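# Fold in both corner flaps at one box end

## Task

At one of the short ends of the cardboard box, tuck both corner flaps inward; at the finish the two long walls must stand upright and the box must rest on its bottom, and all of this has to stay that way without any arm holding it.

## Robot and tools

Robot: two arms, left_arm and right_arm, each with six joints (waist, shoulder, elbow, wrist pitch, wrist yaw, wrist roll) and a two-finger gripper. Small outside tugs may now and then act on a held part or push loose objects.

Frame: every position uses one shared world frame. Its origin sits on the table surface midway between the arms; +x points out across the table, +z points up, and left_arm stands on the +y side. The arm names say nothing about image sides. A gripper's fingers extend along its own +z axis and close along its y axis; the reported hand point lies between the pads, roughly 1 cm short of the tips.

execute_actions takes "actions", a list holding zero or one item, plus an optional "pictures" boolean (images arrive by default). An empty list just reports the current state. An item with "rows" and "steps" is a motion: 1 to 15 rows, steps from 1 to 15 (default 15), each step lasting 1/30 s; row k drives step k, and the final row is reused for any remaining steps. An item with only "steps" (up to 300) is a wait that returns once that many steps have elapsed since the previous result, time spent replying included. A refused call moves nothing.

Each row is 14 numbers, all within [-1, 1], always covering both arms: left_arm waist, shoulder, elbow, wrist pitch, wrist yaw, wrist roll, gripper opening, then the same seven for right_arm. The six joint values are offsets, not poses: each is a scaled change measured from that arm's joint angles in the most recent result that printed them (before any such result in this scene, and for a second or later call within one reply, from wherever the arm is when the action begins). They are not added to the previous row. Scale: 1.0 equals 1.202 rad at the waist, 1.258 shoulder, 1.238 elbow, 2.073 wrist pitch, 2.022 for wrist yaw and for wrist roll. So all zeros drives the arm back to those reference angles; it does not hold position. The opening value is absolute: +1 fully open, -1 shut.

Joint ranges in radians, per arm in column order: waist -2.618 to 3.054, shoulder 0.000 to 3.142, elbow 0.000 to 3.142, wrist pitch -1.571 to 1.571, wrist yaw -1.571 to 1.571, wrist roll -2.094 to 2.094. True stops may differ by up to 0.036 rad. A request that overshoots a stop outward by more than 0.036 rad gets the whole call refused; a smaller overshoot is clipped at the real stop and the result then notes "joint sent to its limit" (possibly referring to an earlier, still running action). No such note does not prove there is more room.

Motion limits: per step, each joint's target may lead its measured angle by at most 0.202 rad (waist), 0.258 (shoulder), 0.238 (elbow), 0.573 (wrist pitch), 0.522 (wrist yaw and roll); and if targets would move a gripper over 70 mm from where it is, all of that arm's targets are pulled back. Big changes therefore need several steps or calls. Friction can leave a joint up to about 0.031 rad off, so tiny commands may not move it.

Between calls the arms keep heading for the last row's target until everything nearly stops or a HELD step occurs; after that only a new action moves them further. Fingers still in motion finish moving.

Results: a state line per arm (left_arm | right_arm) with end_effector_position in metres and end_effector_quat_wxyz; printed positions can be off, more so at long reach. Joint positions and Joint velocities list each arm's six joints (rad, rad/s) then the finger-pad gap (m, m/s; 0.094 m when fully open). grip_measured is the actual opening on the command scale; each gripper reads up to about 1 mm off, constantly. To hold something, command an opening below grip_measured, about 0.03 lower for a firm grip, less for a gentle one. Pad force tops out near 50 to 62 N (lower on some grippers, and weaker on parts under about 2 mm thick). "joint command not followed" means a clearance check altered or blocked targets on some steps; HELD marks steps where your row was not fully sent.

Heat: holding loads warms motors. MOTOR HOT appears from 75 °C; at 90 °C that arm halts for 10 s (that threshold then rests for 5 minutes, after which 90 °C halts it again); at 100 °C the arm and its gripper go limp and drop. Stops are reported as OVER-TEMPERATURE FAULT.

zoom_image: "camera" (cam_high, cam_left_wrist or cam_right_wrist) and "region" [x0, y0, x1, y1] in that camera's pixels, origin top-left, at most 504 by 504. All images are 504x504; cam_high is fixed above and in front (near world [0.526, 1.049, 1.030]), the wrist cameras ride on the hands. Calibration matrices (K, distortion, T_world_to_cam) come with the session and may be slightly off.

finished_scene: pass "scene", the number of the current scene. It is final and reports success. Answering with no tool call ends the run.

Avoid: letting the arms strike or press each other, pushing anything off the table, dropping or slamming parts, and shoving the box hard. Release the box and check the flaps stay folded before finishing.

Each tool is called after "Request:" as a command line: name --argument value for each argument, lists and objects as JSON in quotes; but a table of rows of numbers goes row by row, as --pt "numbers of a row", without its own name.

## Session

Request:
execute_actions --actions '[]'

Scene clock: 0.00 s of 4500.00 s.
left_arm: end_effector_position=(+0.4250, +0.3371, +0.4074) grip_measured=+1.000 end_effector_quat_wxyz=(+0.712, -0.012, +0.702, +0.018) | right_arm: end_effector_position=(+0.4053, -0.2329, +0.4062) grip_measured=-0.991 end_effector_quat_wxyz=(+0.706, -0.069, +0.702, +0.069)
Joint positions: left_arm=[-0.014  1.042  1.053  0.003 -0.013  0.007  0.094] | right_arm=[ 0.013  1.037  1.053 -0.011 -0.008 -0.001  0.   ]
Joint velocities: left_arm=[ 0.007 -0.002 -0.007  0.007  0.022 -0.066  0.   ] | right_arm=[ 0.002 -0.022 -0.002  0.007  0.066  0.022 -0.001]

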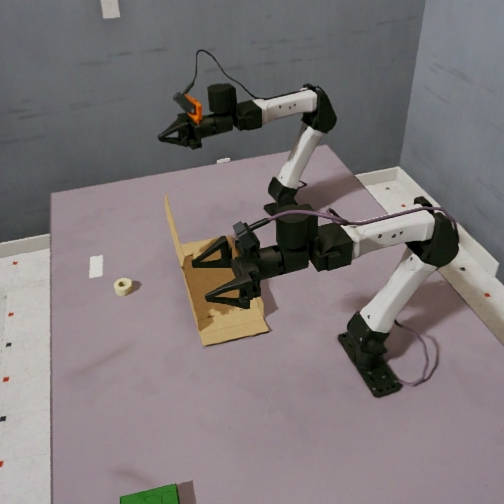

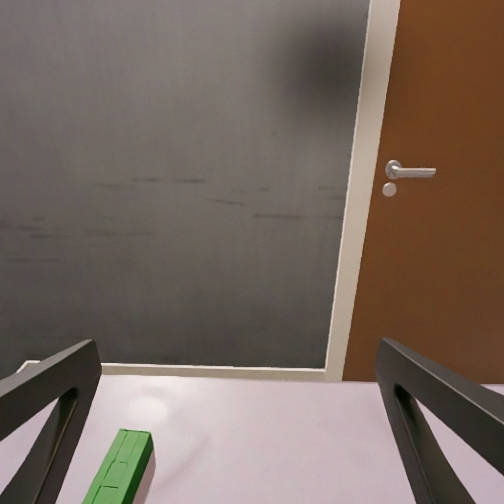

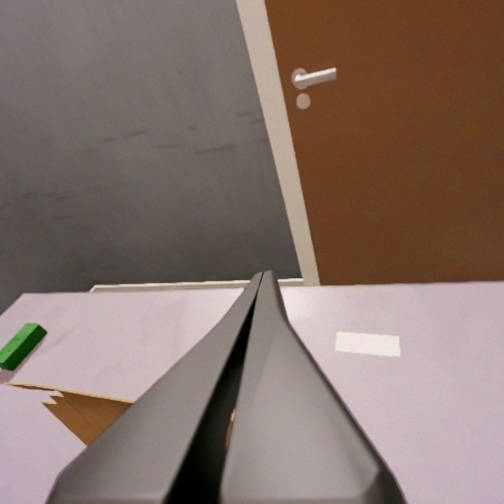

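Request:
execute_actions --actions '[{"rows": [[0.9,-0.3,-0.3,0,0,0,1, 0.3,0,0,0.5,0,0,-1]], "steps": 15}]' --pictures false

Request:
execute_actions --actions '[{"steps": 45}]'

Scene clock: 3.10 s of 4500.00 s.
left_arm: end_effector_position=(+0.1961, +0.5874, +0.3483) grip_measured=+1.000 end_effector_quat_wxyz=(+0.613, -0.354, +0.604, +0.365) | right_arm: end_effector_position=(+0.2773, -0.1589, +0.5982) grip_measured=-0.991 end_effector_quat_wxyz=(+0.912, -0.089, +0.309, +0.253)
Joint positions: left_arm=[ 1.006  0.67   0.696 -0.007 -0.017  0.008  0.094] | right_arm=[ 0.364  1.042  1.049  0.909 -0.008  0.     0.   ]
Joint velocities: left_arm=[ 1.468 -0.007  0.002  0.007 -0.183 -0.095  0.   ] | right_arm=[-0.002  0.007 -0.012  0.769 -0.022 -0.051  0.   ]
Steps of this call (steps 1 to 78: nothing new was sent; steps 79 to 93: all 15 steps of this action). Readings (joint positions):
79: left_arm=[0.009 1.018 1.020 0.023 -0.000 0.008] | right_arm=[0.031 1.037 1.050 0.026 0.003 0.000]
80: left_arm=[0.060 0.960 0.954 0.025 0.002 0.008] | right_arm=[0.068 1.040 1.049 0.083 0.006 0.000]
82: left_arm=[0.190 0.818 0.813 0.017 -0.002 0.008] | right_arm=[0.158 1.042 1.049 0.210 0.003 0.000]
86: left_arm=[0.493 0.670 0.696 -0.007 -0.010 0.008] | right_arm=[0.310 1.042 1.049 0.486 -0.006 0.000]
93: the state above

Scene clock: 4.60 s of 4500.00 s.
left_arm: end_effector_position=(+0.1802, +0.5957, +0.3483) grip_measured=+1.000 end_effector_quat_wxyz=(+0.602, -0.372, +0.593, +0.384) | right_arm: end_effector_position=(+0.2591, -0.1698, +0.6128) grip_measured=-0.991 end_effector_quat_wxyz=(+0.928, -0.076, +0.261, +0.257)
Joint positions: left_arm=[ 1.063  0.67   0.696 -0.007 -0.021  0.008  0.094] | right_arm=[ 0.364  1.042  1.049  1.014 -0.008  0.     0.   ]
Joint velocities: left_arm=[ 0.002 -0.002 -0.017  0.022  0.007  0.007  0.   ] | right_arm=[-0.002 -0.002  0.002  0.022  0.022  0.066 -0.   ]
Steps of this call (steps 1 to 30: the robot went on to your last target; steps 31 to 45: nothing new was sent). Readings (joint positions):
1: left_arm=[1.043 0.670 0.696 -0.007 -0.021 0.008] | right_arm=[0.364 1.042 1.049 0.933 -0.008 0.000]
2: left_arm=[1.059 0.670 0.696 -0.007 -0.023 0.008] | right_arm=[0.364 1.042 1.049 0.952 -0.008 0.000]
4: left_arm=[1.063 0.670 0.696 -0.007 -0.023 0.008] | right_arm=[0.364 1.042 1.049 0.978 -0.008 0.000]
8: left_arm=[1.063 0.670 0.696 -0.007 -0.022 0.008] | right_arm=[0.364 1.042 1.049 1.001 -0.008 0.000]
45: the state above
All arms were judged still, so your last target was given up. Only a new action makes them travel on or press farther. Fingers that are still opening or closing keep moving.
camera_calibration (this result's frames):
cam_left_wrist: T_world_to_cam=[[0.893255, -0.449282, -0.0155373, 0.106276], [-0.185995, -0.337886, -0.922626, 0.591519], [0.409269, 0.82703, -0.385383, -0.33023], [0, 0, 0, 1]] pos_world=[0.150241, 0.520724, 0.420137]
cam_right_wrist: T_world_to_cam=[[0.714944, -0.695083, -0.0756031, -0.250839], [0.20574, 0.312488, -0.927374, 0.584002], [0.668227, 0.647466, 0.366417, -0.186059], [0, 0, 0, 1]] pos_world=[0.183513, -0.23638, 0.590799]

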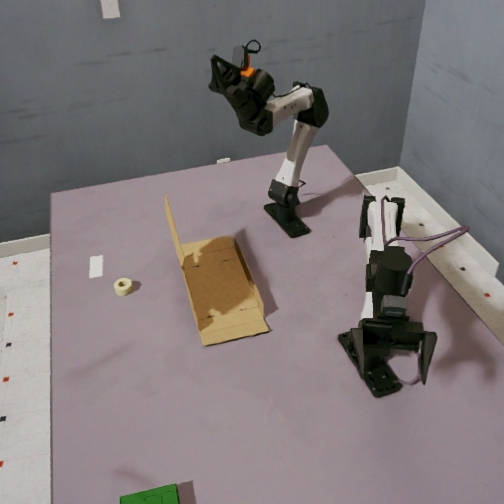

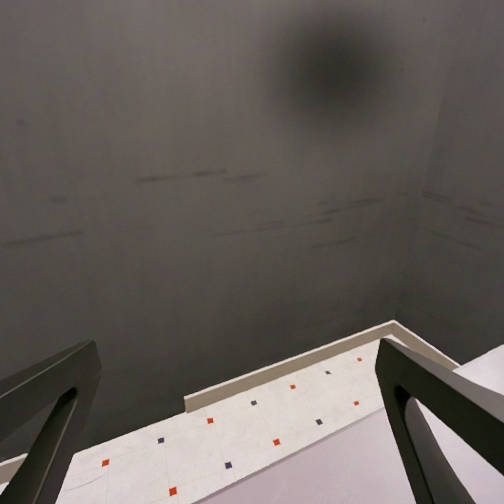

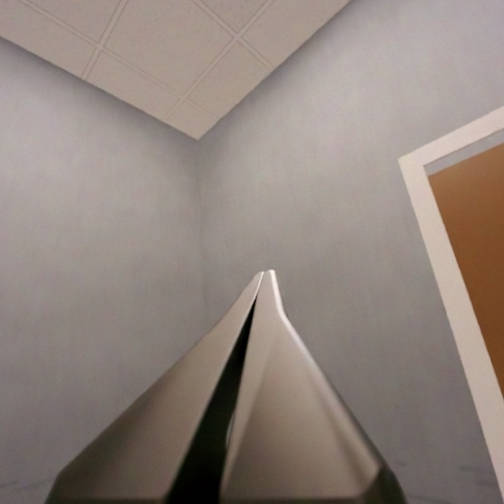

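Positive wrist pitch is up.

Request:
zoom_image --camera "cam_high" --region '[140, 180, 300, 360]'

Request:
execute_actions --actions '[{"rows": [[0,0,0,0,0,0,1, 0.1,0,0.2,-1,0,0,-1]], "steps": 15}]' --pictures false

Request:
execute_actions --actions '[{"steps": 35}]'

Region (140, 180, 300, 360) of cam_high's 504x504 image, scaled by 2.800, with more detail than that image has.

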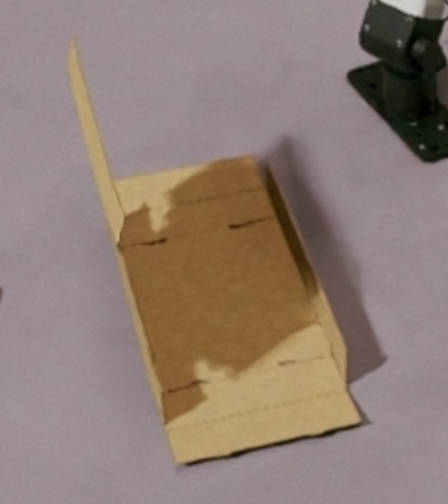

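Scene clock: 7.10 s of 4500.00 s.
left_arm: end_effector_position=(+0.1802, +0.5957, +0.3483) grip_measured=+1.000 end_effector_quat_wxyz=(+0.602, -0.372, +0.593, +0.384) | right_arm: end_effector_position=(+0.3145, -0.0921, +0.4737) grip_measured=-0.991 end_effector_quat_wxyz=(+0.684, -0.223, +0.654, +0.233)
Joint positions: left_arm=[ 1.063  0.67   0.696 -0.007 -0.021  0.008  0.094] | right_arm=[ 0.474  1.028  1.298 -0.225 -0.008  0.001  0.   ]
Joint velocities: left_arm=[-0.007  0.017  0.002  0.022  0.007  0.007  0.   ] | right_arm=[ 0.007  0.027 -0.007 -2.234  0.022  0.066 -0.001]
Steps of this call (steps 1 to 60: nothing new was sent; steps 61 to 75: all 15 steps of this action). Readings (joint positions):
61: left_arm=[1.063 0.670 0.696 -0.007 -0.021 0.008] | right_arm=[0.384 1.042 1.086 0.935 0.002 0.001]
62: left_arm=[1.063 0.670 0.696 -0.007 -0.021 0.008] | right_arm=[0.420 1.051 1.159 0.809 0.001 0.001]
64: left_arm=[1.063 0.670 0.696 -0.007 -0.021 0.008] | right_arm=[0.466 1.050 1.260 0.601 -0.007 0.001]
68: left_arm=[1.063 0.670 0.696 -0.007 -0.021 0.008] | right_arm=[0.474 1.028 1.298 0.302 -0.008 0.001]
75: the state above

Scene clock: 8.27 s of 4500.00 s.
left_arm: end_effector_position=(+0.1802, +0.5957, +0.3483) grip_measured=+1.000 end_effector_quat_wxyz=(+0.602, -0.372, +0.593, +0.384) | right_arm: end_effector_position=(+0.2591, -0.1340, +0.2911) grip_measured=-0.991 end_effector_quat_wxyz=(+0.367, -0.295, +0.873, +0.127)
Joint positions: left_arm=[ 1.063  0.67   0.696 -0.007 -0.021  0.008  0.094] | right_arm=[ 0.474  1.028  1.298 -1.042 -0.008  0.001  0.   ]
Joint velocities: left_arm=[-0.002  0.002 -0.002  0.022 -0.051 -0.007  0.   ] | right_arm=[ 0.012 -0.002  0.007  0.051  0.066 -0.007 -0.001]
Steps of this call (steps 1 to 35: the robot went on to your last target). Readings (joint positions):
1: left_arm=[1.063 0.670 0.696 -0.007 -0.021 0.008] | right_arm=[0.474 1.028 1.298 -0.302 -0.008 0.001]
2: left_arm=[1.063 0.670 0.696 -0.007 -0.021 0.008] | right_arm=[0.474 1.028 1.298 -0.378 -0.008 0.001]
4: left_arm=[1.063 0.670 0.696 -0.007 -0.021 0.008] | right_arm=[0.474 1.028 1.298 -0.532 -0.008 0.001]
8: left_arm=[1.063 0.670 0.696 -0.007 -0.021 0.008] | right_arm=[0.474 1.028 1.298 -0.825 -0.008 0.001]
35: the state above
camera_calibration (this result's frames):
cam_left_wrist: T_world_to_cam=[[0.893255, -0.449282, -0.0155373, 0.106276], [-0.185995, -0.337886, -0.922626, 0.591519], [0.409269, 0.82703, -0.385383, -0.33023], [0, 0, 0, 1]] pos_world=[0.150241, 0.520724, 0.420137]
cam_right_wrist: T_world_to_cam=[[0.476763, -0.847055, -0.234937, -0.162566], [-0.879026, -0.460422, -0.123798, 0.218036], [-0.00330604, 0.265538, -0.964095, 0.418765], [0, 0, 0, 1]] pos_world=[0.270549, -0.148512, 0.392529]

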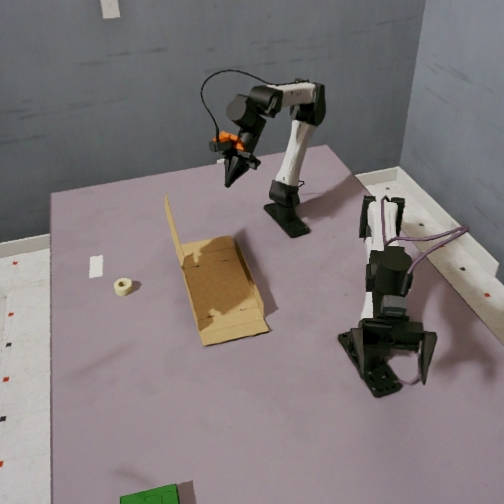

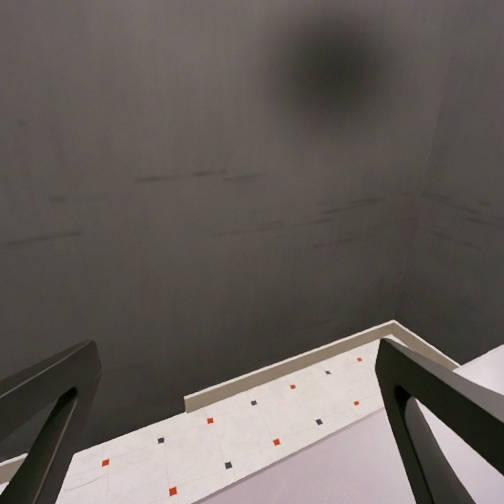

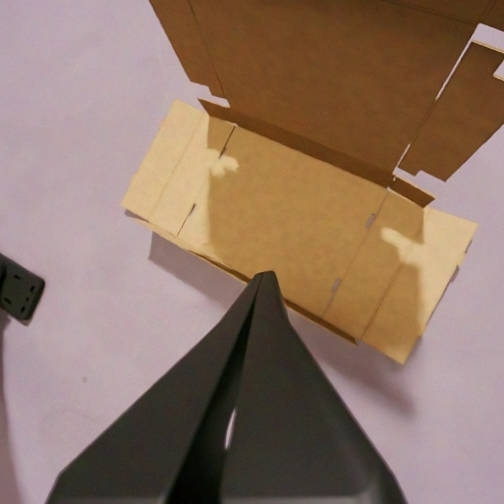

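Request:
zoom_image --camera "cam_right_wrist" --region '[110, 60, 310, 260]'

Request:
zoom_image --camera "cam_right_wrist" --region '[280, 140, 500, 380]'

Region (110, 60, 310, 260) of cam_right_wrist's 504x504 image, scaled by 2.520, with more detail than that image has.

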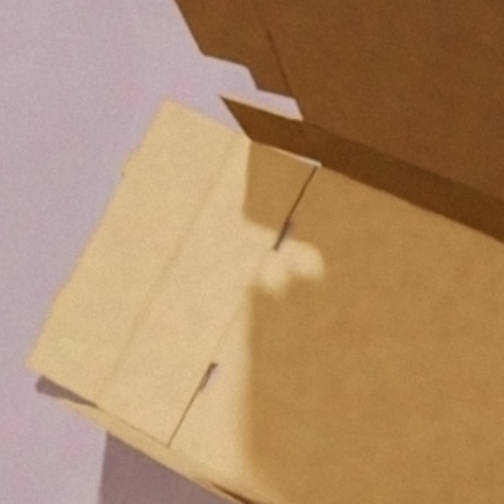

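Region (280, 140, 500, 380) of cam_right_wrist's 504x504 image, scaled by 2.100, with more detail than that image has; it fills the left 462 columns of this view, and the rest is white.

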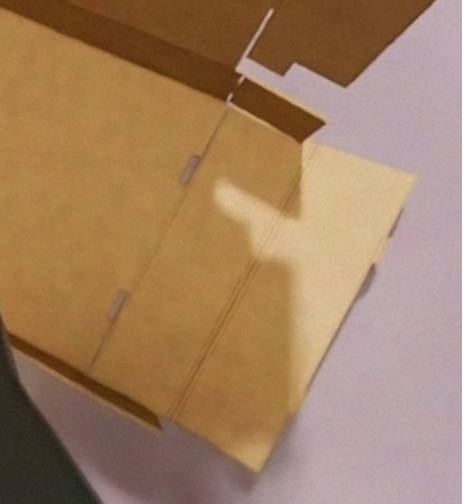

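Request:
execute_actions --actions '[{"rows": [[-0.879,0.673,0.206,-0.399,0.455,0.773,-1, 0.028,0.491,-0.098,0.078,0,0,-1]], "steps": 15}]' --pictures false

Request:
execute_actions --actions '[{"steps": 25}]'

Scene clock: 68.10 s of 4500.00 s.
left_arm: end_effector_position=(+0.3739, +0.3676, +0.1292) grip_measured=-0.977 end_effector_quat_wxyz=(+0.374, +0.275, +0.877, -0.124) | right_arm: end_effector_position=(+0.2972, -0.0952, +0.0679) grip_measured=-0.991 end_effector_quat_wxyz=(+0.081, -0.329, +0.940, +0.032)
Joint positions: left_arm=[ 0.435  1.404  0.927 -0.651  0.702  0.921  0.001] | right_arm=[ 0.498  1.676  1.172 -0.892 -0.008  0.001  0.   ]
Joint velocities: left_arm=[-1.624  1.736  0.012 -0.857  0.93   2.352  0.001] | right_arm=[ 0.002  0.002 -0.022 -0.139  0.037  0.051 -0.001]
Steps of this call (steps 1 to 15: the robot went on to your last target; steps 16 to 90: nothing new was sent; then 56.33 s passed at rest; steps 91 to 105: all 15 steps of this action). Readings (joint positions):
91: left_arm=[1.047 0.688 0.726 -0.068 0.014 0.059] | right_arm=[0.476 1.041 1.293 -1.032 -0.008 0.001]
92: left_arm=[1.003 0.733 0.778 -0.140 0.077 0.125] | right_arm=[0.480 1.068 1.288 -1.010 -0.008 0.001]
94: left_arm=[0.914 0.831 0.855 -0.239 0.193 0.240] | right_arm=[0.486 1.159 1.269 -0.968 -0.008 0.001]
98: left_arm=[0.764 1.003 0.903 -0.417 0.396 0.447] | right_arm=[0.491 1.401 1.233 -0.918 -0.008 0.001]
105: the state above

Scene clock: 68.93 s of 4500.00 s.
left_arm: end_effector_position=(+0.3259, +0.2022, +0.1060) grip_measured=-0.977 end_effector_quat_wxyz=(+0.353, +0.643, +0.631, -0.251) | right_arm: end_effector_position=(+0.2978, -0.0947, +0.0744) grip_measured=-0.991 end_effector_quat_wxyz=(+0.091, -0.328, +0.940, +0.036)
Joint positions: left_arm=[-0.001  1.535  0.927 -0.818  0.888  1.563  0.001] | right_arm=[ 0.498  1.655  1.171 -0.892 -0.008  0.001  0.   ]
Joint velocities: left_arm=[-0.017  0.007  0.007 -0.051  0.066 -0.022  0.001] | right_arm=[-0.002  0.002  0.012 -0.007 -0.022  0.022 -0.001]
Steps of this call (steps 1 to 25: the robot went on to your last target). Readings (joint positions):
1: left_arm=[0.373 1.457 0.927 -0.677 0.732 1.012] | right_arm=[0.498 1.674 1.171 -0.894 -0.008 0.001]
2: left_arm=[0.306 1.499 0.927 -0.703 0.757 1.108] | right_arm=[0.498 1.669 1.171 -0.892 -0.008 0.001]
4: left_arm=[0.160 1.536 0.927 -0.744 0.798 1.272] | right_arm=[0.498 1.659 1.171 -0.892 -0.008 0.001]
8: left_arm=[-0.008 1.535 0.927 -0.791 0.863 1.447] | right_arm=[0.498 1.655 1.171 -0.892 -0.008 0.001]
25: the state above
camera_calibration (this result's frames):
cam_left_wrist: T_world_to_cam=[[-0.99131, -0.0239741, -0.129342, 0.335845], [0.0371429, 0.892231, -0.45005, -0.109403], [0.126193, -0.450943, -0.883587, 0.245645], [0, 0, 0, 1]] pos_world=[0.305992, 0.216436, 0.211251]
cam_right_wrist: T_world_to_cam=[[0.410739, -0.904003, -0.118622, -0.193013], [-0.787533, -0.417324, 0.453467, 0.177236], [-0.45944, -0.0928375, -0.883344, 0.295432], [0, 0, 0, 1]] pos_world=[0.354591, -0.0730923, 0.157701]

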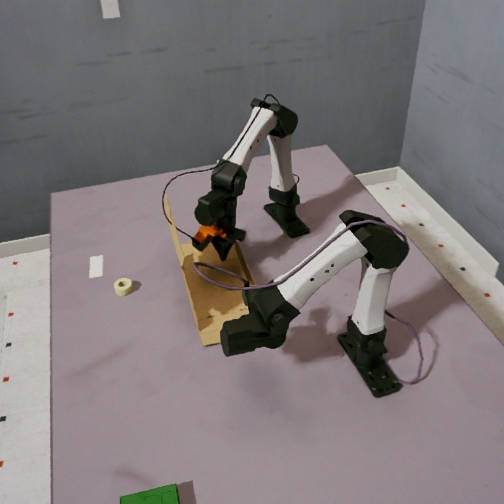

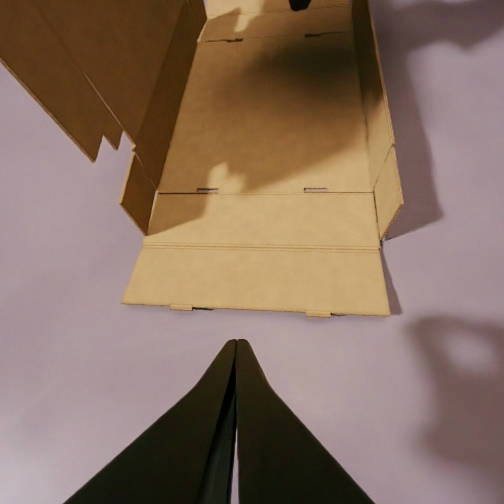

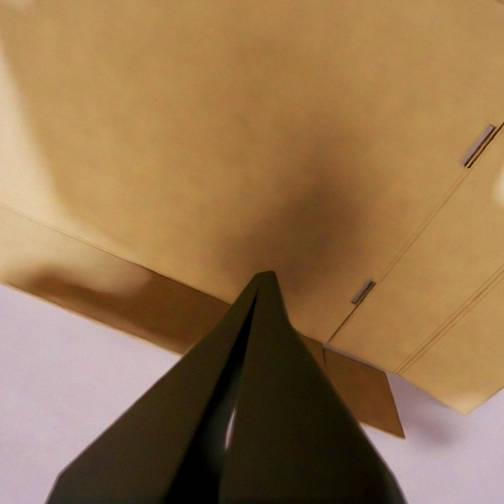

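Request:
execute_actions --actions '[{"rows": [[-0.02,-0.017,-0.028,0.014,-0.003,0,-1, 0,0.005,-0.009,0.009,0,0,-1],[-0.045,-0.038,-0.063,0.031,-0.007,0,-1, 0,0.010,-0.02,0.02,0,0,-1],[-0.075,-0.063,-0.105,0.051,-0.011,0,-1, 0,0.017,-0.034,0.034,0,0,-1],[-0.105,-0.089,-0.147,0.072,-0.015,0,-1, 0,0.024,-0.048,0.047,0,0,-1],[-0.136,-0.114,-0.189,0.093,-0.02,0,-1, 0,0.031,-0.061,0.061,0,0,-1],[-0.166,-0.14,-0.231,0.113,-0.024,0,-1, 0,0.038,-0.075,0.074,0,0,-1],[-0.196,-0.165,-0.273,0.134,-0.029,0,-1, 0,0.045,-0.089,0.088,0,0,-1],[-0.226,-0.19,-0.315,0.155,-0.033,0,-1, 0,0.052,-0.102,0.101,0,0,-1],[-0.257,-0.216,-0.357,0.175,-0.037,0,-1, 0,0.058,-0.114,0.113,0,0,-1],[-0.28,-0.236,-0.39,0.192,-0.041,0,-1, 0,0.063,-0.123,0.122,0,0,-1],[-0.302,-0.254,-0.42,0.206,-0.044,0,-1, 0,0.066,-0.13,0.13,0,0,-1]], "steps": 15}]' --pictures false

Request:
execute_actions --actions '[{"steps": 12}]'

Scene clock: 93.90 s of 4500.00 s.
left_arm: end_effector_position=(+0.1923, +0.1449, +0.0386) grip_measured=-0.977 end_effector_quat_wxyz=(+0.325, +0.765, +0.496, -0.252) | right_arm: end_effector_position=(+0.2948, -0.0971, +0.0184) grip_measured=-0.991 end_effector_quat_wxyz=(+0.083, -0.328, +0.940, +0.033)
Joint positions: left_arm=[-0.358  1.238  0.414 -0.492  0.818  1.565  0.001] | right_arm=[ 0.498  1.731  1.024 -0.685 -0.008  0.001  0.   ]
Joint velocities: left_arm=[ 0.002  0.007 -0.032  0.344 -0.11   0.037 -0.   ] | right_arm=[ 0.002 -0.017  0.002  0.154  0.051 -0.037 -0.   ]
Steps of this call (steps 1 to 30: the robot went on to your last target; steps 31 to 90: nothing new was sent; then 21.47 s passed at rest; steps 91 to 105: all 15 steps of this action). Readings (joint positions):
91: left_arm=[-0.003 1.535 0.925 -0.815 0.888 1.565] | right_arm=[0.498 1.655 1.171 -0.891 -0.008 0.001]
92: left_arm=[-0.010 1.531 0.913 -0.800 0.887 1.565] | right_arm=[0.498 1.655 1.171 -0.889 -0.008 0.001]
94: left_arm=[-0.054 1.494 0.846 -0.751 0.879 1.565] | right_arm=[0.498 1.655 1.160 -0.862 -0.008 0.001]
98: left_arm=[-0.210 1.368 0.640 -0.642 0.857 1.565] | right_arm=[0.498 1.677 1.100 -0.780 -0.008 0.001]
105: the state above

Scene clock: 94.30 s of 4500.00 s.
left_arm: end_effector_position=(+0.2065, +0.1418, +0.0413) grip_measured=-0.977 end_effector_quat_wxyz=(+0.349, +0.771, +0.483, -0.225) | right_arm: end_effector_position=(+0.3037, -0.0900, +0.0207) grip_measured=-0.991 end_effector_quat_wxyz=(+0.105, -0.328, +0.938, +0.041)
Joint positions: left_arm=[-0.358  1.238  0.414 -0.416  0.806  1.565  0.001] | right_arm=[ 0.498  1.731  1.024 -0.638 -0.008  0.001  0.   ]
Joint velocities: left_arm=[ 0.012 -0.012 -0.002  0.022 -0.037 -0.037 -0.001] | right_arm=[ 0.002 -0.012 -0.002 -0.007  0.037  0.022 -0.001]
Steps of this call (steps 1 to 12: the robot went on to your last target). Readings (joint positions):
1: left_arm=[-0.358 1.238 0.414 -0.478 0.815 1.565] | right_arm=[0.498 1.731 1.024 -0.677 -0.008 0.001]
2: left_arm=[-0.358 1.238 0.414 -0.463 0.813 1.565] | right_arm=[0.498 1.731 1.024 -0.668 -0.008 0.001]
4: left_arm=[-0.358 1.238 0.414 -0.443 0.810 1.565] | right_arm=[0.498 1.731 1.024 -0.655 -0.008 0.001]
8: left_arm=[-0.358 1.238 0.414 -0.423 0.807 1.565] | right_arm=[0.498 1.731 1.024 -0.643 -0.008 0.001]
12: the state above
camera_calibration (this result's frames):
cam_left_wrist: T_world_to_cam=[[-0.898063, 0.31197, -0.310095, 0.148184], [0.414198, 0.837072, -0.357422, -0.154125], [0.148067, -0.449428, -0.88096, 0.171496], [0, 0, 0, 1]] pos_world=[0.171524, 0.15986, 0.141944]
cam_right_wrist: T_world_to_cam=[[0.413584, -0.90174, -0.125752, -0.198095], [-0.797787, -0.425482, 0.427202, 0.211022], [-0.43873, -0.0763604, -0.895369, 0.246572], [0, 0, 0, 1]] pos_world=[0.358458, -0.0700154, 0.105713]

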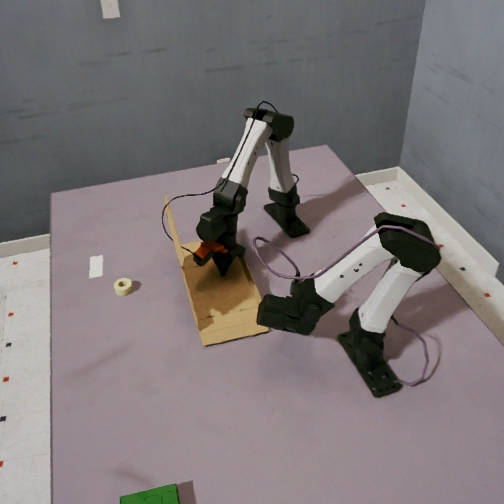

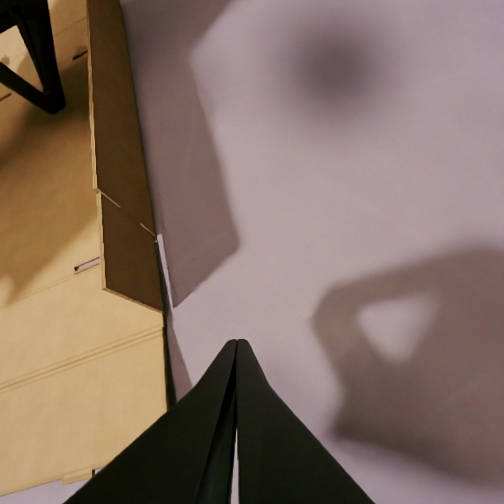

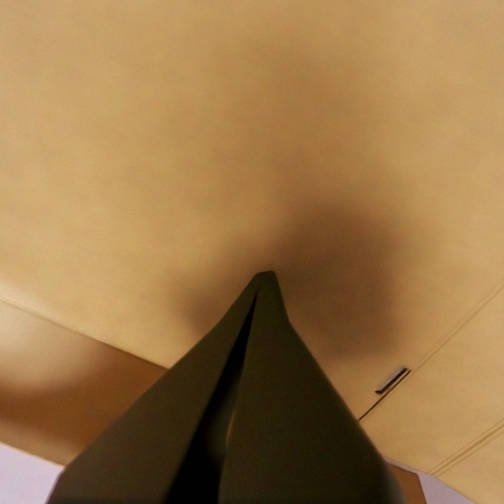

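Request:
execute_actions --actions '[{"rows": [[-0.014,0.02,0.015,0,0,0,-1, 0,0.004,0,0,0,0,-1],[-0.028,0.04,0.03,0,0,0,-1, 0,0.008,0,0,0,0,-1],[-0.042,0.06,0.045,0,0,0,-1, 0,0.012,0,0,0,0,-1],[-0.056,0.08,0.06,0,0,0,-1, 0,0.016,0,0,0,0,-1],[-0.07,0.10,0.075,0,0,0,-1, 0,0.02,0,0,0,0,-1],[-0.084,0.12,0.09,0,0,0,-1, 0,0.024,0,0,0,0,-1],[-0.098,0.14,0.105,0,0,0,-1, 0,0.028,0,0,0,0,-1],[-0.112,0.16,0.12,0,0,0,-1, 0,0.032,0,0,0,0,-1],[-0.126,0.18,0.135,0,0,0,-1, 0,0.036,0,0,0,0,-1],[-0.142,0.198,0.155,0,0,0,-1, 0,0.04,0,0,0,0,-1]], "steps": 15}]'

Scene clock: 109.30 s of 4500.00 s.
left_arm: end_effector_position=(+0.2099, +0.1002, +0.0377) grip_measured=-0.977 end_effector_quat_wxyz=(+0.306, +0.805, +0.431, -0.269) | right_arm: end_effector_position=(+0.3034, -0.0903, +0.0178) grip_measured=-0.991 end_effector_quat_wxyz=(+0.101, -0.328, +0.938, +0.039)
Joint positions: left_arm=[-0.523  1.474  0.585 -0.415  0.805  1.565  0.001] | right_arm=[ 0.498  1.741  1.024 -0.636 -0.008  0.001  0.   ]
Joint velocities: left_arm=[-0.007 -0.012 -0.002 -0.007  0.022 -0.066 -0.   ] | right_arm=[-0.002 -0.007 -0.007  0.037 -0.051  0.022 -0.   ]
Steps of this call (steps 1 to 30: the robot went on to your last target; steps 31 to 90: nothing new was sent; then 11.50 s passed at rest; steps 91 to 105: all 15 steps of this action). Readings (joint positions):
91: left_arm=[-0.360 1.238 0.414 -0.412 0.805 1.565] | right_arm=[0.498 1.731 1.024 -0.636 -0.008 0.001]
92: left_arm=[-0.365 1.243 0.416 -0.412 0.805 1.565] | right_arm=[0.498 1.731 1.024 -0.636 -0.008 0.001]
94: left_arm=[-0.391 1.278 0.438 -0.414 0.805 1.565] | right_arm=[0.498 1.731 1.024 -0.636 -0.008 0.001]
98: left_arm=[-0.457 1.382 0.511 -0.415 0.805 1.565] | right_arm=[0.498 1.739 1.024 -0.636 -0.008 0.001]
105: the state above
camera_calibration (this result's frames):
cam_left_wrist: T_world_to_cam=[[-0.85071, 0.462551, -0.249677, 0.135756], [0.525113, 0.769028, -0.36449, -0.138199], [0.0234135, -0.441184, -0.897111, 0.175026], [0, 0, 0, 1]] pos_world=[0.183962, 0.120703, 0.140541]
cam_right_wrist: T_world_to_cam=[[0.412876, -0.902303, -0.124026, -0.198415], [-0.795346, -0.423539, 0.433635, 0.21129], [-0.4438, -0.0803944, -0.892512, 0.24492], [0, 0, 0, 1]] pos_world=[0.358665, -0.0698505, 0.102362]

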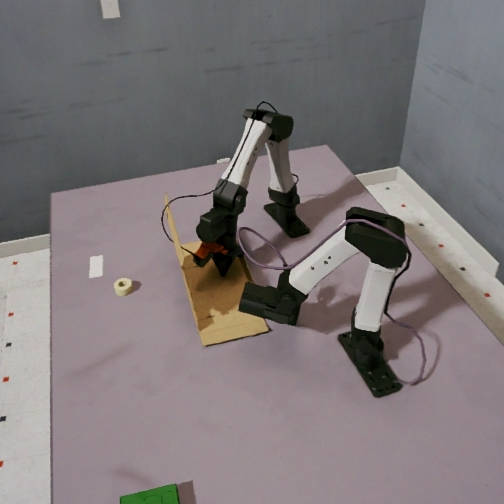

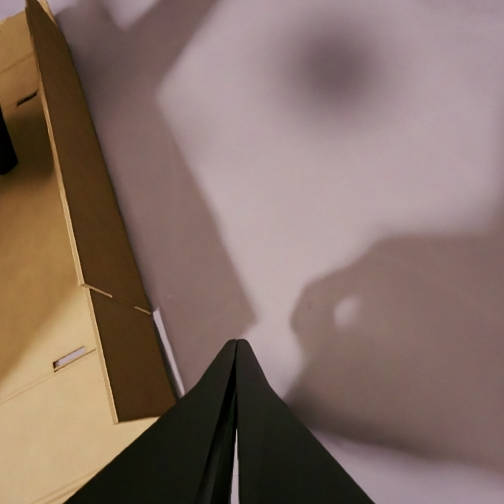

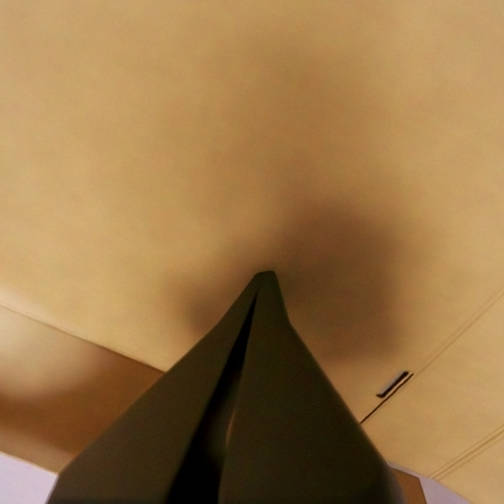

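Request:
execute_actions --actions '[{"rows": [[0.004,0.012,0.018,0,0,0,-1, 0,0.04,0,0,0,0,-1],[0.008,0.023,0.03,0,0,0,-1, 0,0.04,0,0,0,0,-1],[0.012,0.034,0.041,0,0,0,-1, 0,0.04,0,0,0,0,-1],[0.016,0.045,0.052,0,0,0,-1, 0,0.04,0,0,0,0,-1],[0.02,0.056,0.063,0,0,0,-1, 0,0.04,0,0,0,0,-1],[0.024,0.066,0.073,0,0,0,-1, 0,0.04,0,0,0,0,-1],[0.028,0.077,0.083,0,0,0,-1, 0,0.04,0,0,0,0,-1],[0.032,0.087,0.093,0,0,0,-1, 0,0.04,0,0,0,0,-1],[0.036,0.097,0.103,0,0,0,-1, 0,0.04,0,0,0,0,-1],[0.04,0.107,0.113,0,0,0,-1, 0,0.04,0,0,0,0,-1],[0.043,0.117,0.123,0,0,0,-1, 0,0.04,0,0,0,0,-1],[0.046,0.127,0.133,0,0,0,-1, 0,0.04,0,0,0,0,-1]], "steps": 15}]'

Scene clock: 113.30 s of 4500.00 s.
left_arm: end_effector_position=(+0.2525, +0.0928, +0.0375) grip_measured=-0.977 end_effector_quat_wxyz=(+0.309, +0.795, +0.451, -0.264) | right_arm: end_effector_position=(+0.3034, -0.0903, +0.0178) grip_measured=-0.991 end_effector_quat_wxyz=(+0.101, -0.328, +0.938, +0.039)
Joint positions: left_arm=[-0.477  1.618  0.725 -0.419  0.805  1.565  0.001] | right_arm=[ 0.498  1.741  1.024 -0.636 -0.008  0.001  0.   ]
Joint velocities: left_arm=[ 0.032  0.046  0.032 -0.022  0.051  0.007 -0.   ] | right_arm=[-0.002  0.002 -0.007  0.051 -0.037  0.037  0.   ]
Steps of this call (steps 1 to 15: the robot went on to your last target; steps 16 to 90: nothing new was sent; then 0.50 s passed at rest; steps 91 to 105: all 15 steps of this action). Readings (joint positions):
91: left_arm=[-0.523 1.474 0.585 -0.415 0.805 1.565] | right_arm=[0.498 1.741 1.024 -0.636 -0.008 0.001]
92: left_arm=[-0.523 1.475 0.587 -0.416 0.805 1.565] | right_arm=[0.498 1.741 1.024 -0.636 -0.008 0.001]
94: left_arm=[-0.520 1.491 0.604 -0.417 0.805 1.565] | right_arm=[0.498 1.741 1.024 -0.636 -0.008 0.001]
98: left_arm=[-0.501 1.545 0.659 -0.417 0.805 1.565] | right_arm=[0.498 1.741 1.024 -0.636 -0.008 0.001]
105: the state above
camera_calibration (this result's frames):
cam_left_wrist: T_world_to_cam=[[-0.872689, 0.423925, -0.242283, 0.184301], [0.486845, 0.793421, -0.36533, -0.147513], [0.0373602, -0.436774, -0.898795, 0.166694], [0, 0, 0, 1]] pos_world=[0.226426, 0.111717, 0.140587]
cam_right_wrist: T_world_to_cam=[[0.412876, -0.902303, -0.124026, -0.198415], [-0.795346, -0.423539, 0.433635, 0.21129], [-0.4438, -0.0803944, -0.892512, 0.24492], [0, 0, 0, 1]] pos_world=[0.358665, -0.0698505, 0.102362]

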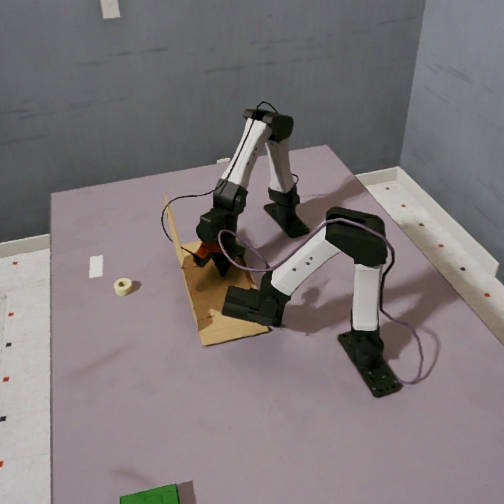

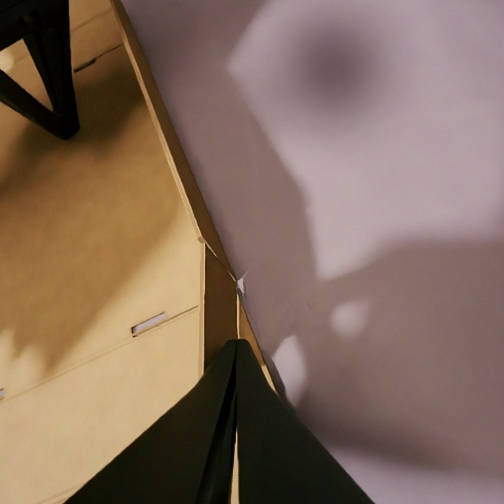

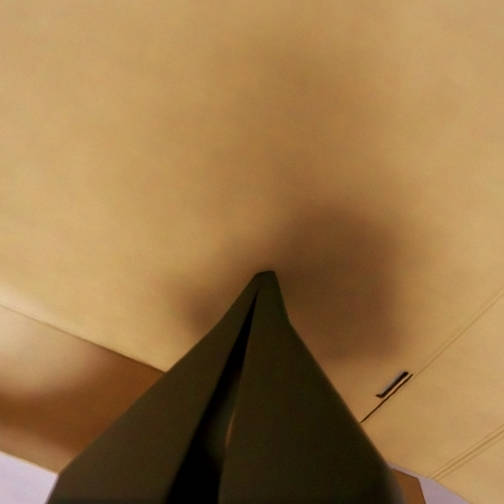

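Request:
execute_actions --actions '[{"rows": [[0,0.015,0.02,0,0,0,-1, 0,0.045,0,0,0,0,-1],[0,0.023,0.029,0,0,0,-1, 0,0.045,0,0,0,0,-1],[-0.002,0.031,0.038,0,0,0,-1, 0,0.045,0,0,0,0,-1],[-0.004,0.039,0.047,0,0,0,-1, 0,0.045,0,0,0,0,-1],[-0.007,0.047,0.056,0,0,0,-1, 0,0.045,0,0,0,0,-1],[-0.01,0.055,0.065,0,0,0,-1, 0,0.045,0,0,0,0,-1],[-0.013,0.063,0.075,0,0,0,-1, 0,0.045,0,0,0,0,-1],[-0.016,0.071,0.084,0,0,0,-1, 0,0.045,0,0,0,0,-1],[-0.019,0.079,0.094,0,0,0,-1, 0,0.045,0,0,0,0,-1],[-0.022,0.087,0.103,0,0,0,-1, 0,0.045,0,0,0,0,-1]], "steps": 14}]'

Scene clock: 118.60 s of 4500.00 s.
left_arm: end_effector_position=(+0.2716, +0.0777, +0.0370) grip_measured=-0.977 end_effector_quat_wxyz=(+0.306, +0.799, +0.444, -0.267) | right_arm: end_effector_position=(+0.3033, -0.0904, +0.0173) grip_measured=-0.991 end_effector_quat_wxyz=(+0.101, -0.328, +0.939, +0.039)
Joint positions: left_arm=[-0.495  1.711  0.828 -0.428  0.805  1.565  0.001] | right_arm=[ 0.498  1.742  1.024 -0.636 -0.008  0.001  0.   ]
Joint velocities: left_arm=[-0.012 -0.012  0.002 -0.051 -0.081  0.022 -0.001] | right_arm=[-0.002 -0.002 -0.012  0.051 -0.022  0.007  0.001]
Steps of this call (steps 1 to 15: the robot went on to your last target; steps 16 to 90: nothing new was sent; then 1.83 s passed at rest; steps 91 to 104: all 14 steps of this action). Readings (joint positions):
91: left_arm=[-0.476 1.619 0.726 -0.419 0.805 1.565] | right_arm=[0.498 1.742 1.024 -0.636 -0.008 0.001]
92: left_arm=[-0.476 1.620 0.728 -0.420 0.805 1.565] | right_arm=[0.498 1.742 1.024 -0.636 -0.008 0.001]
94: left_arm=[-0.476 1.632 0.741 -0.425 0.805 1.565] | right_arm=[0.498 1.742 1.024 -0.636 -0.008 0.001]
98: left_arm=[-0.481 1.674 0.786 -0.427 0.805 1.565] | right_arm=[0.498 1.742 1.024 -0.636 -0.008 0.001]
104: the state above
camera_calibration (this result's frames):
cam_left_wrist: T_world_to_cam=[[-0.864864, 0.439873, -0.241913, 0.203855], [0.501165, 0.784435, -0.365371, -0.148253], [0.0290482, -0.437235, -0.898878, 0.161263], [0, 0, 0, 1]] pos_world=[0.245922, 0.0971346, 0.140103]
cam_right_wrist: T_world_to_cam=[[0.412728, -0.902421, -0.123661, -0.198483], [-0.794827, -0.423127, 0.434987, 0.21123], [-0.444866, -0.0812421, -0.891905, 0.244659], [0, 0, 0, 1]] pos_world=[0.358651, -0.0698614, 0.101786]

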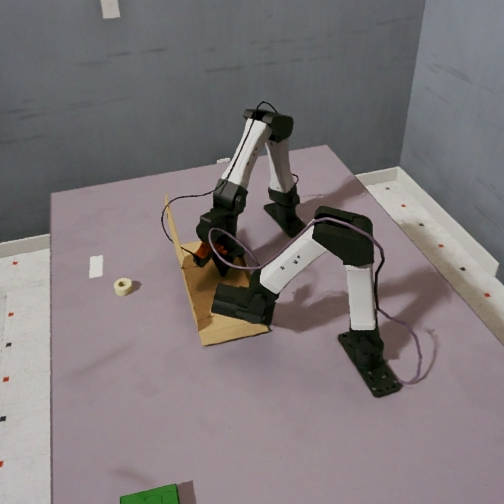

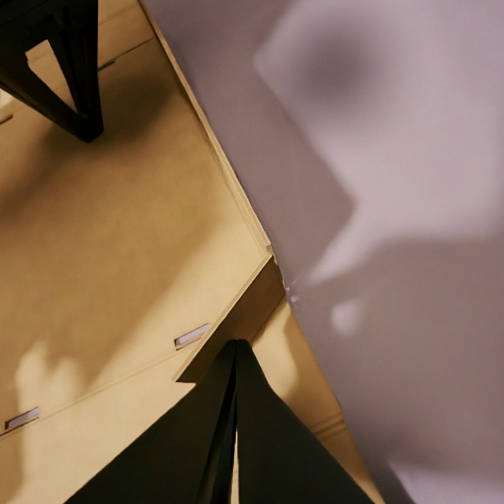

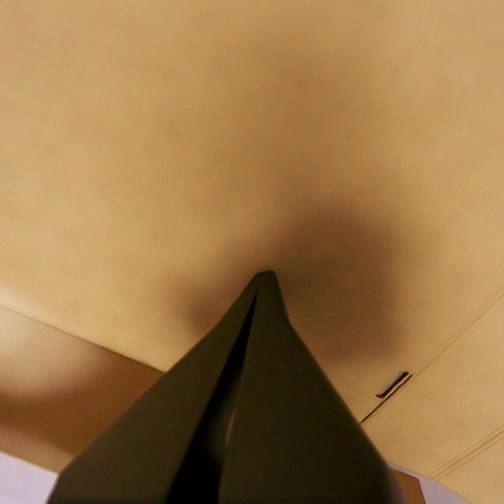

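Request:
execute_actions --actions '[{"rows": [[-0.008,0.014,0.02,0,0,0,-1, 0,0.045,0,0,0,0,-1],[-0.015,0.021,0.028,0,0,0,-1, 0,0.045,0,0,0,0,-1],[-0.022,0.028,0.036,0,0,0,-1, 0,0.045,0,0,0,0,-1],[-0.029,0.034,0.044,0,0,0,-1, 0,0.045,0,0,0,0,-1],[-0.036,0.04,0.052,0,0,0,-1, 0,0.045,0,0,0,0,-1],[-0.044,0.046,0.06,0,0,0,-1, 0,0.045,0,0,0,0,-1],[-0.052,0.052,0.068,0,0,0,-1, 0,0.045,0,0,0,0,-1],[-0.06,0.058,0.076,0,0,0,-1, 0,0.045,0,0,0,0,-1],[-0.069,0.064,0.083,0,0,0,-1, 0,0.045,0,0,0,0,-1],[-0.078,0.07,0.09,0,0,0,-1, 0,0.045,0,0,0,0,-1],[-0.087,0.076,0.097,0,0,0,-1, 0,0.045,0,0,0,0,-1]], "steps": 15}]'

Scene clock: 123.73 s of 4500.00 s.
left_arm: end_effector_position=(+0.2717, +0.0497, +0.0367) grip_measured=-0.977 end_effector_quat_wxyz=(+0.294, +0.818, +0.412, -0.273) | right_arm: end_effector_position=(+0.3048, -0.0922, +0.0173) grip_measured=-0.991 end_effector_quat_wxyz=(+0.103, -0.327, +0.939, +0.033)
Joint positions: left_arm=[-0.577  1.785  0.923 -0.445  0.793  1.565  0.001] | right_arm=[ 0.498  1.742  1.024 -0.636  0.005  0.001  0.   ]
Joint velocities: left_arm=[-0.002  0.007  0.012 -0.022 -0.066 -0.007  0.   ] | right_arm=[-0.002 -0.007 -0.007 -0.022  0.007 -0.022 -0.   ]
Steps of this call (steps 1 to 15: the robot went on to your last target; steps 16 to 90: nothing new was sent; then 1.63 s passed at rest; steps 91 to 105: all 15 steps of this action). Readings (joint positions):
91: left_arm=[-0.495 1.711 0.828 -0.429 0.805 1.565] | right_arm=[0.498 1.742 1.024 -0.636 -0.008 0.001]
92: left_arm=[-0.496 1.712 0.830 -0.430 0.805 1.565] | right_arm=[0.498 1.742 1.024 -0.636 -0.008 0.001]
94: left_arm=[-0.503 1.723 0.843 -0.433 0.804 1.565] | right_arm=[0.498 1.742 1.024 -0.636 -0.008 0.001]
98: left_arm=[-0.535 1.755 0.884 -0.433 0.799 1.565] | right_arm=[0.498 1.742 1.024 -0.636 -0.008 0.001]
105: the state above
camera_calibration (this result's frames):
cam_left_wrist: T_world_to_cam=[[-0.825291, 0.50824, -0.246144, 0.202179], [0.564697, 0.745383, -0.35429, -0.142104], [0.00340648, -0.431389, -0.902159, 0.155498], [0, 0, 0, 1]] pos_world=[0.246572, 0.0702471, 0.139703]
cam_right_wrist: T_world_to_cam=[[0.410798, -0.904888, -0.111454, -0.200607], [-0.799576, -0.416304, 0.432862, 0.213731], [-0.43809, -0.088703, -0.894544, 0.242454], [0, 0, 0, 1]] pos_world=[0.359519, -0.0710432, 0.102011]

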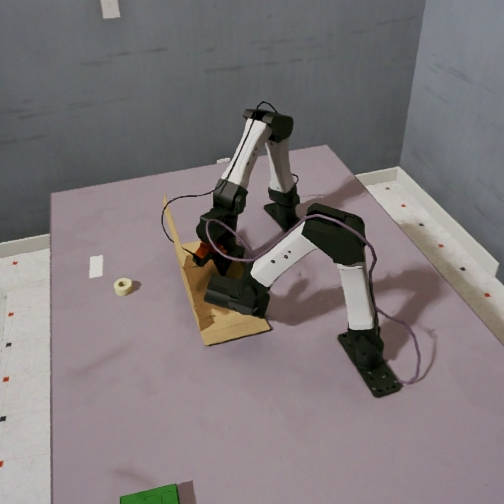

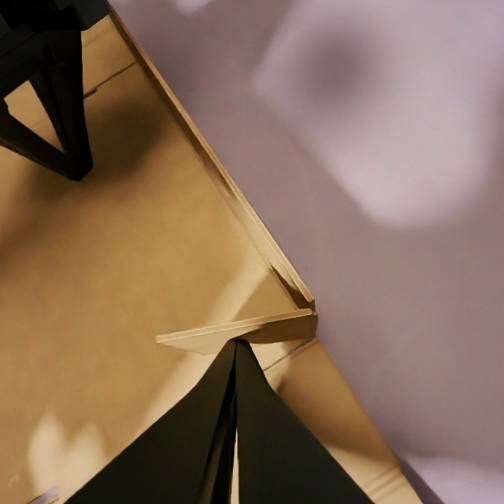

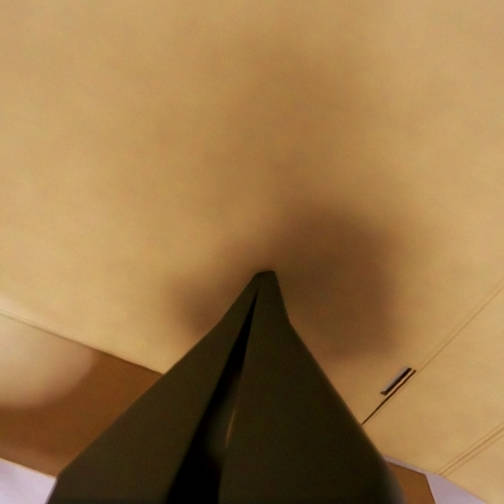

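Request:
execute_actions --actions '[{"rows": [[0.03,0,0,0.02,0,0,-1, 0,0.04,0,0,0,0,-1],[0.06,0,0,0.045,0,0,-1, 0,0.04,0,0,0,0,-1],[0.095,0,0,0.07,0,0,-1, 0,0.04,0,0,0,0,-1],[0.13,0,0,0.095,0,0,-1, 0,0.04,0,0,0,0,-1],[0.165,0,0,0.12,-0.01,0,-1, 0,0.04,0,0,0,0,-1],[0.2,0,0,0.145,-0.025,0,-1, 0,0.04,0,0,0,0,-1],[0.23,0,0,0.17,-0.04,0,-1, 0,0.04,0,0,0,0,-1],[0.255,0,0,0.195,-0.055,0,-1, 0,0.04,0,0,0,0,-1],[0.27,0,0,0.21,-0.07,0,-1, 0,0.04,0,0,0,0,-1],[0.27,0,0,0.223,-0.085,0,-1, 0,0.04,0,0,0,0,-1],[0.27,0,0,0.223,-0.1,0,-1, 0,0.04,0,0,0,0,-1]], "steps": 15}]' --pictures false

Request:
execute_actions --actions '[{"steps": 14}]'

Scene clock: 137.90 s of 4500.00 s.
left_arm: end_effector_position=(+0.4323, +0.1436, +0.0567) grip_measured=-0.977 end_effector_quat_wxyz=(+0.425, +0.758, +0.494, -0.032) | right_arm: end_effector_position=(+0.3048, -0.0923, +0.0173) grip_measured=-0.991 end_effector_quat_wxyz=(+0.103, -0.327, +0.939, +0.033)
Joint positions: left_arm=[-0.241  1.785  0.923 -0.047  0.63   1.565  0.001] | right_arm=[ 0.498  1.742  1.024 -0.636  0.006  0.001  0.   ]
Joint velocities: left_arm=[-0.071  0.012  0.007  0.388 -0.286 -0.022 -0.001] | right_arm=[-0.017 -0.007  0.002  0.007 -0.022  0.022 -0.001]
Steps of this call (steps 1 to 15: the robot went on to your last target; steps 16 to 90: nothing new was sent; then 10.67 s passed at rest; steps 91 to 105: all 15 steps of this action). Readings (joint positions):
91: left_arm=[-0.573 1.785 0.923 -0.445 0.793 1.565] | right_arm=[0.498 1.742 1.024 -0.636 0.006 0.001]
92: left_arm=[-0.562 1.785 0.923 -0.438 0.793 1.565] | right_arm=[0.498 1.742 1.024 -0.636 0.006 0.001]
94: left_arm=[-0.511 1.785 0.923 -0.395 0.795 1.565] | right_arm=[0.498 1.742 1.024 -0.636 0.006 0.001]
98: left_arm=[-0.338 1.785 0.923 -0.241 0.759 1.565] | right_arm=[0.498 1.742 1.024 -0.636 0.006 0.001]
105: the state above

Scene clock: 138.37 s of 4500.00 s.
left_arm: end_effector_position=(+0.4410, +0.1447, +0.0598) grip_measured=-0.977 end_effector_quat_wxyz=(+0.430, +0.758, +0.491, -0.008) | right_arm: end_effector_position=(+0.3048, -0.0923, +0.0173) grip_measured=-0.991 end_effector_quat_wxyz=(+0.103, -0.327, +0.939, +0.033)
Joint positions: left_arm=[-0.245  1.785  0.923 -0.006  0.599  1.565  0.001] | right_arm=[ 0.498  1.742  1.024 -0.636  0.006  0.001  0.   ]
Joint velocities: left_arm=[-0.017  0.007 -0.002  0.066  0.007  0.007 -0.001] | right_arm=[-0.017 -0.017 -0.022  0.022 -0.007  0.007 -0.001]
Steps of this call (steps 1 to 14: the robot went on to your last target). Readings (joint positions):
1: left_arm=[-0.243 1.785 0.923 -0.038 0.624 1.565] | right_arm=[0.498 1.742 1.024 -0.636 0.006 0.001]
2: left_arm=[-0.244 1.785 0.923 -0.030 0.619 1.565] | right_arm=[0.498 1.742 1.024 -0.636 0.006 0.001]
4: left_arm=[-0.245 1.785 0.923 -0.021 0.611 1.565] | right_arm=[0.498 1.742 1.024 -0.636 0.006 0.001]
8: left_arm=[-0.245 1.785 0.923 -0.011 0.603 1.565] | right_arm=[0.498 1.742 1.024 -0.636 0.006 0.001]
14: the state above
camera_calibration (this result's frames):
cam_left_wrist: T_world_to_cam=[[-0.756193, 0.169544, -0.632002, 0.340899], [0.321396, 0.937553, -0.133039, -0.234118], [0.56998, -0.303726, -0.763462, -0.059828], [0, 0, 0, 1]] pos_world=[0.367131, 0.143529, 0.138626]
cam_right_wrist: T_world_to_cam=[[0.410702, -0.90502, -0.110736, -0.200728], [-0.799845, -0.415921, 0.432734, 0.213872], [-0.43769, -0.0891532, -0.894695, 0.24232], [0, 0, 0, 1]] pos_world=[0.359565, -0.0711055, 0.102025]

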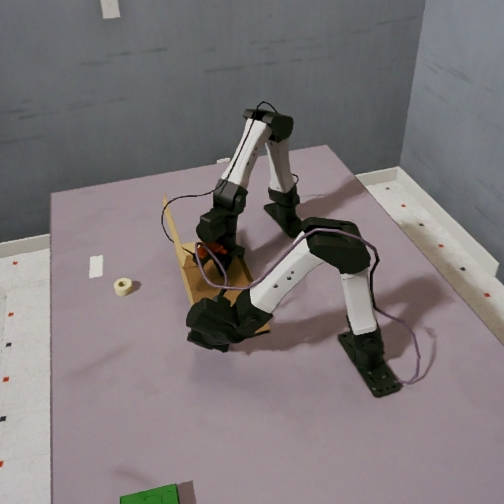

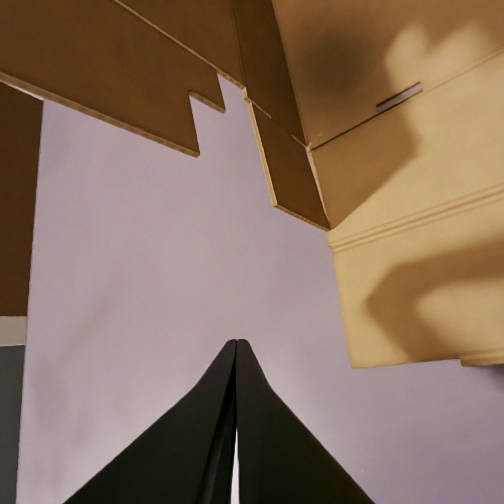

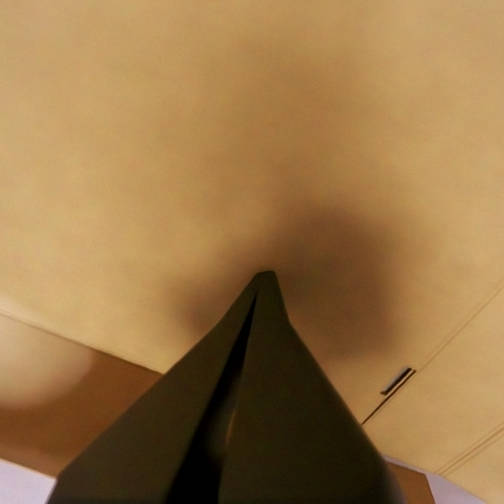

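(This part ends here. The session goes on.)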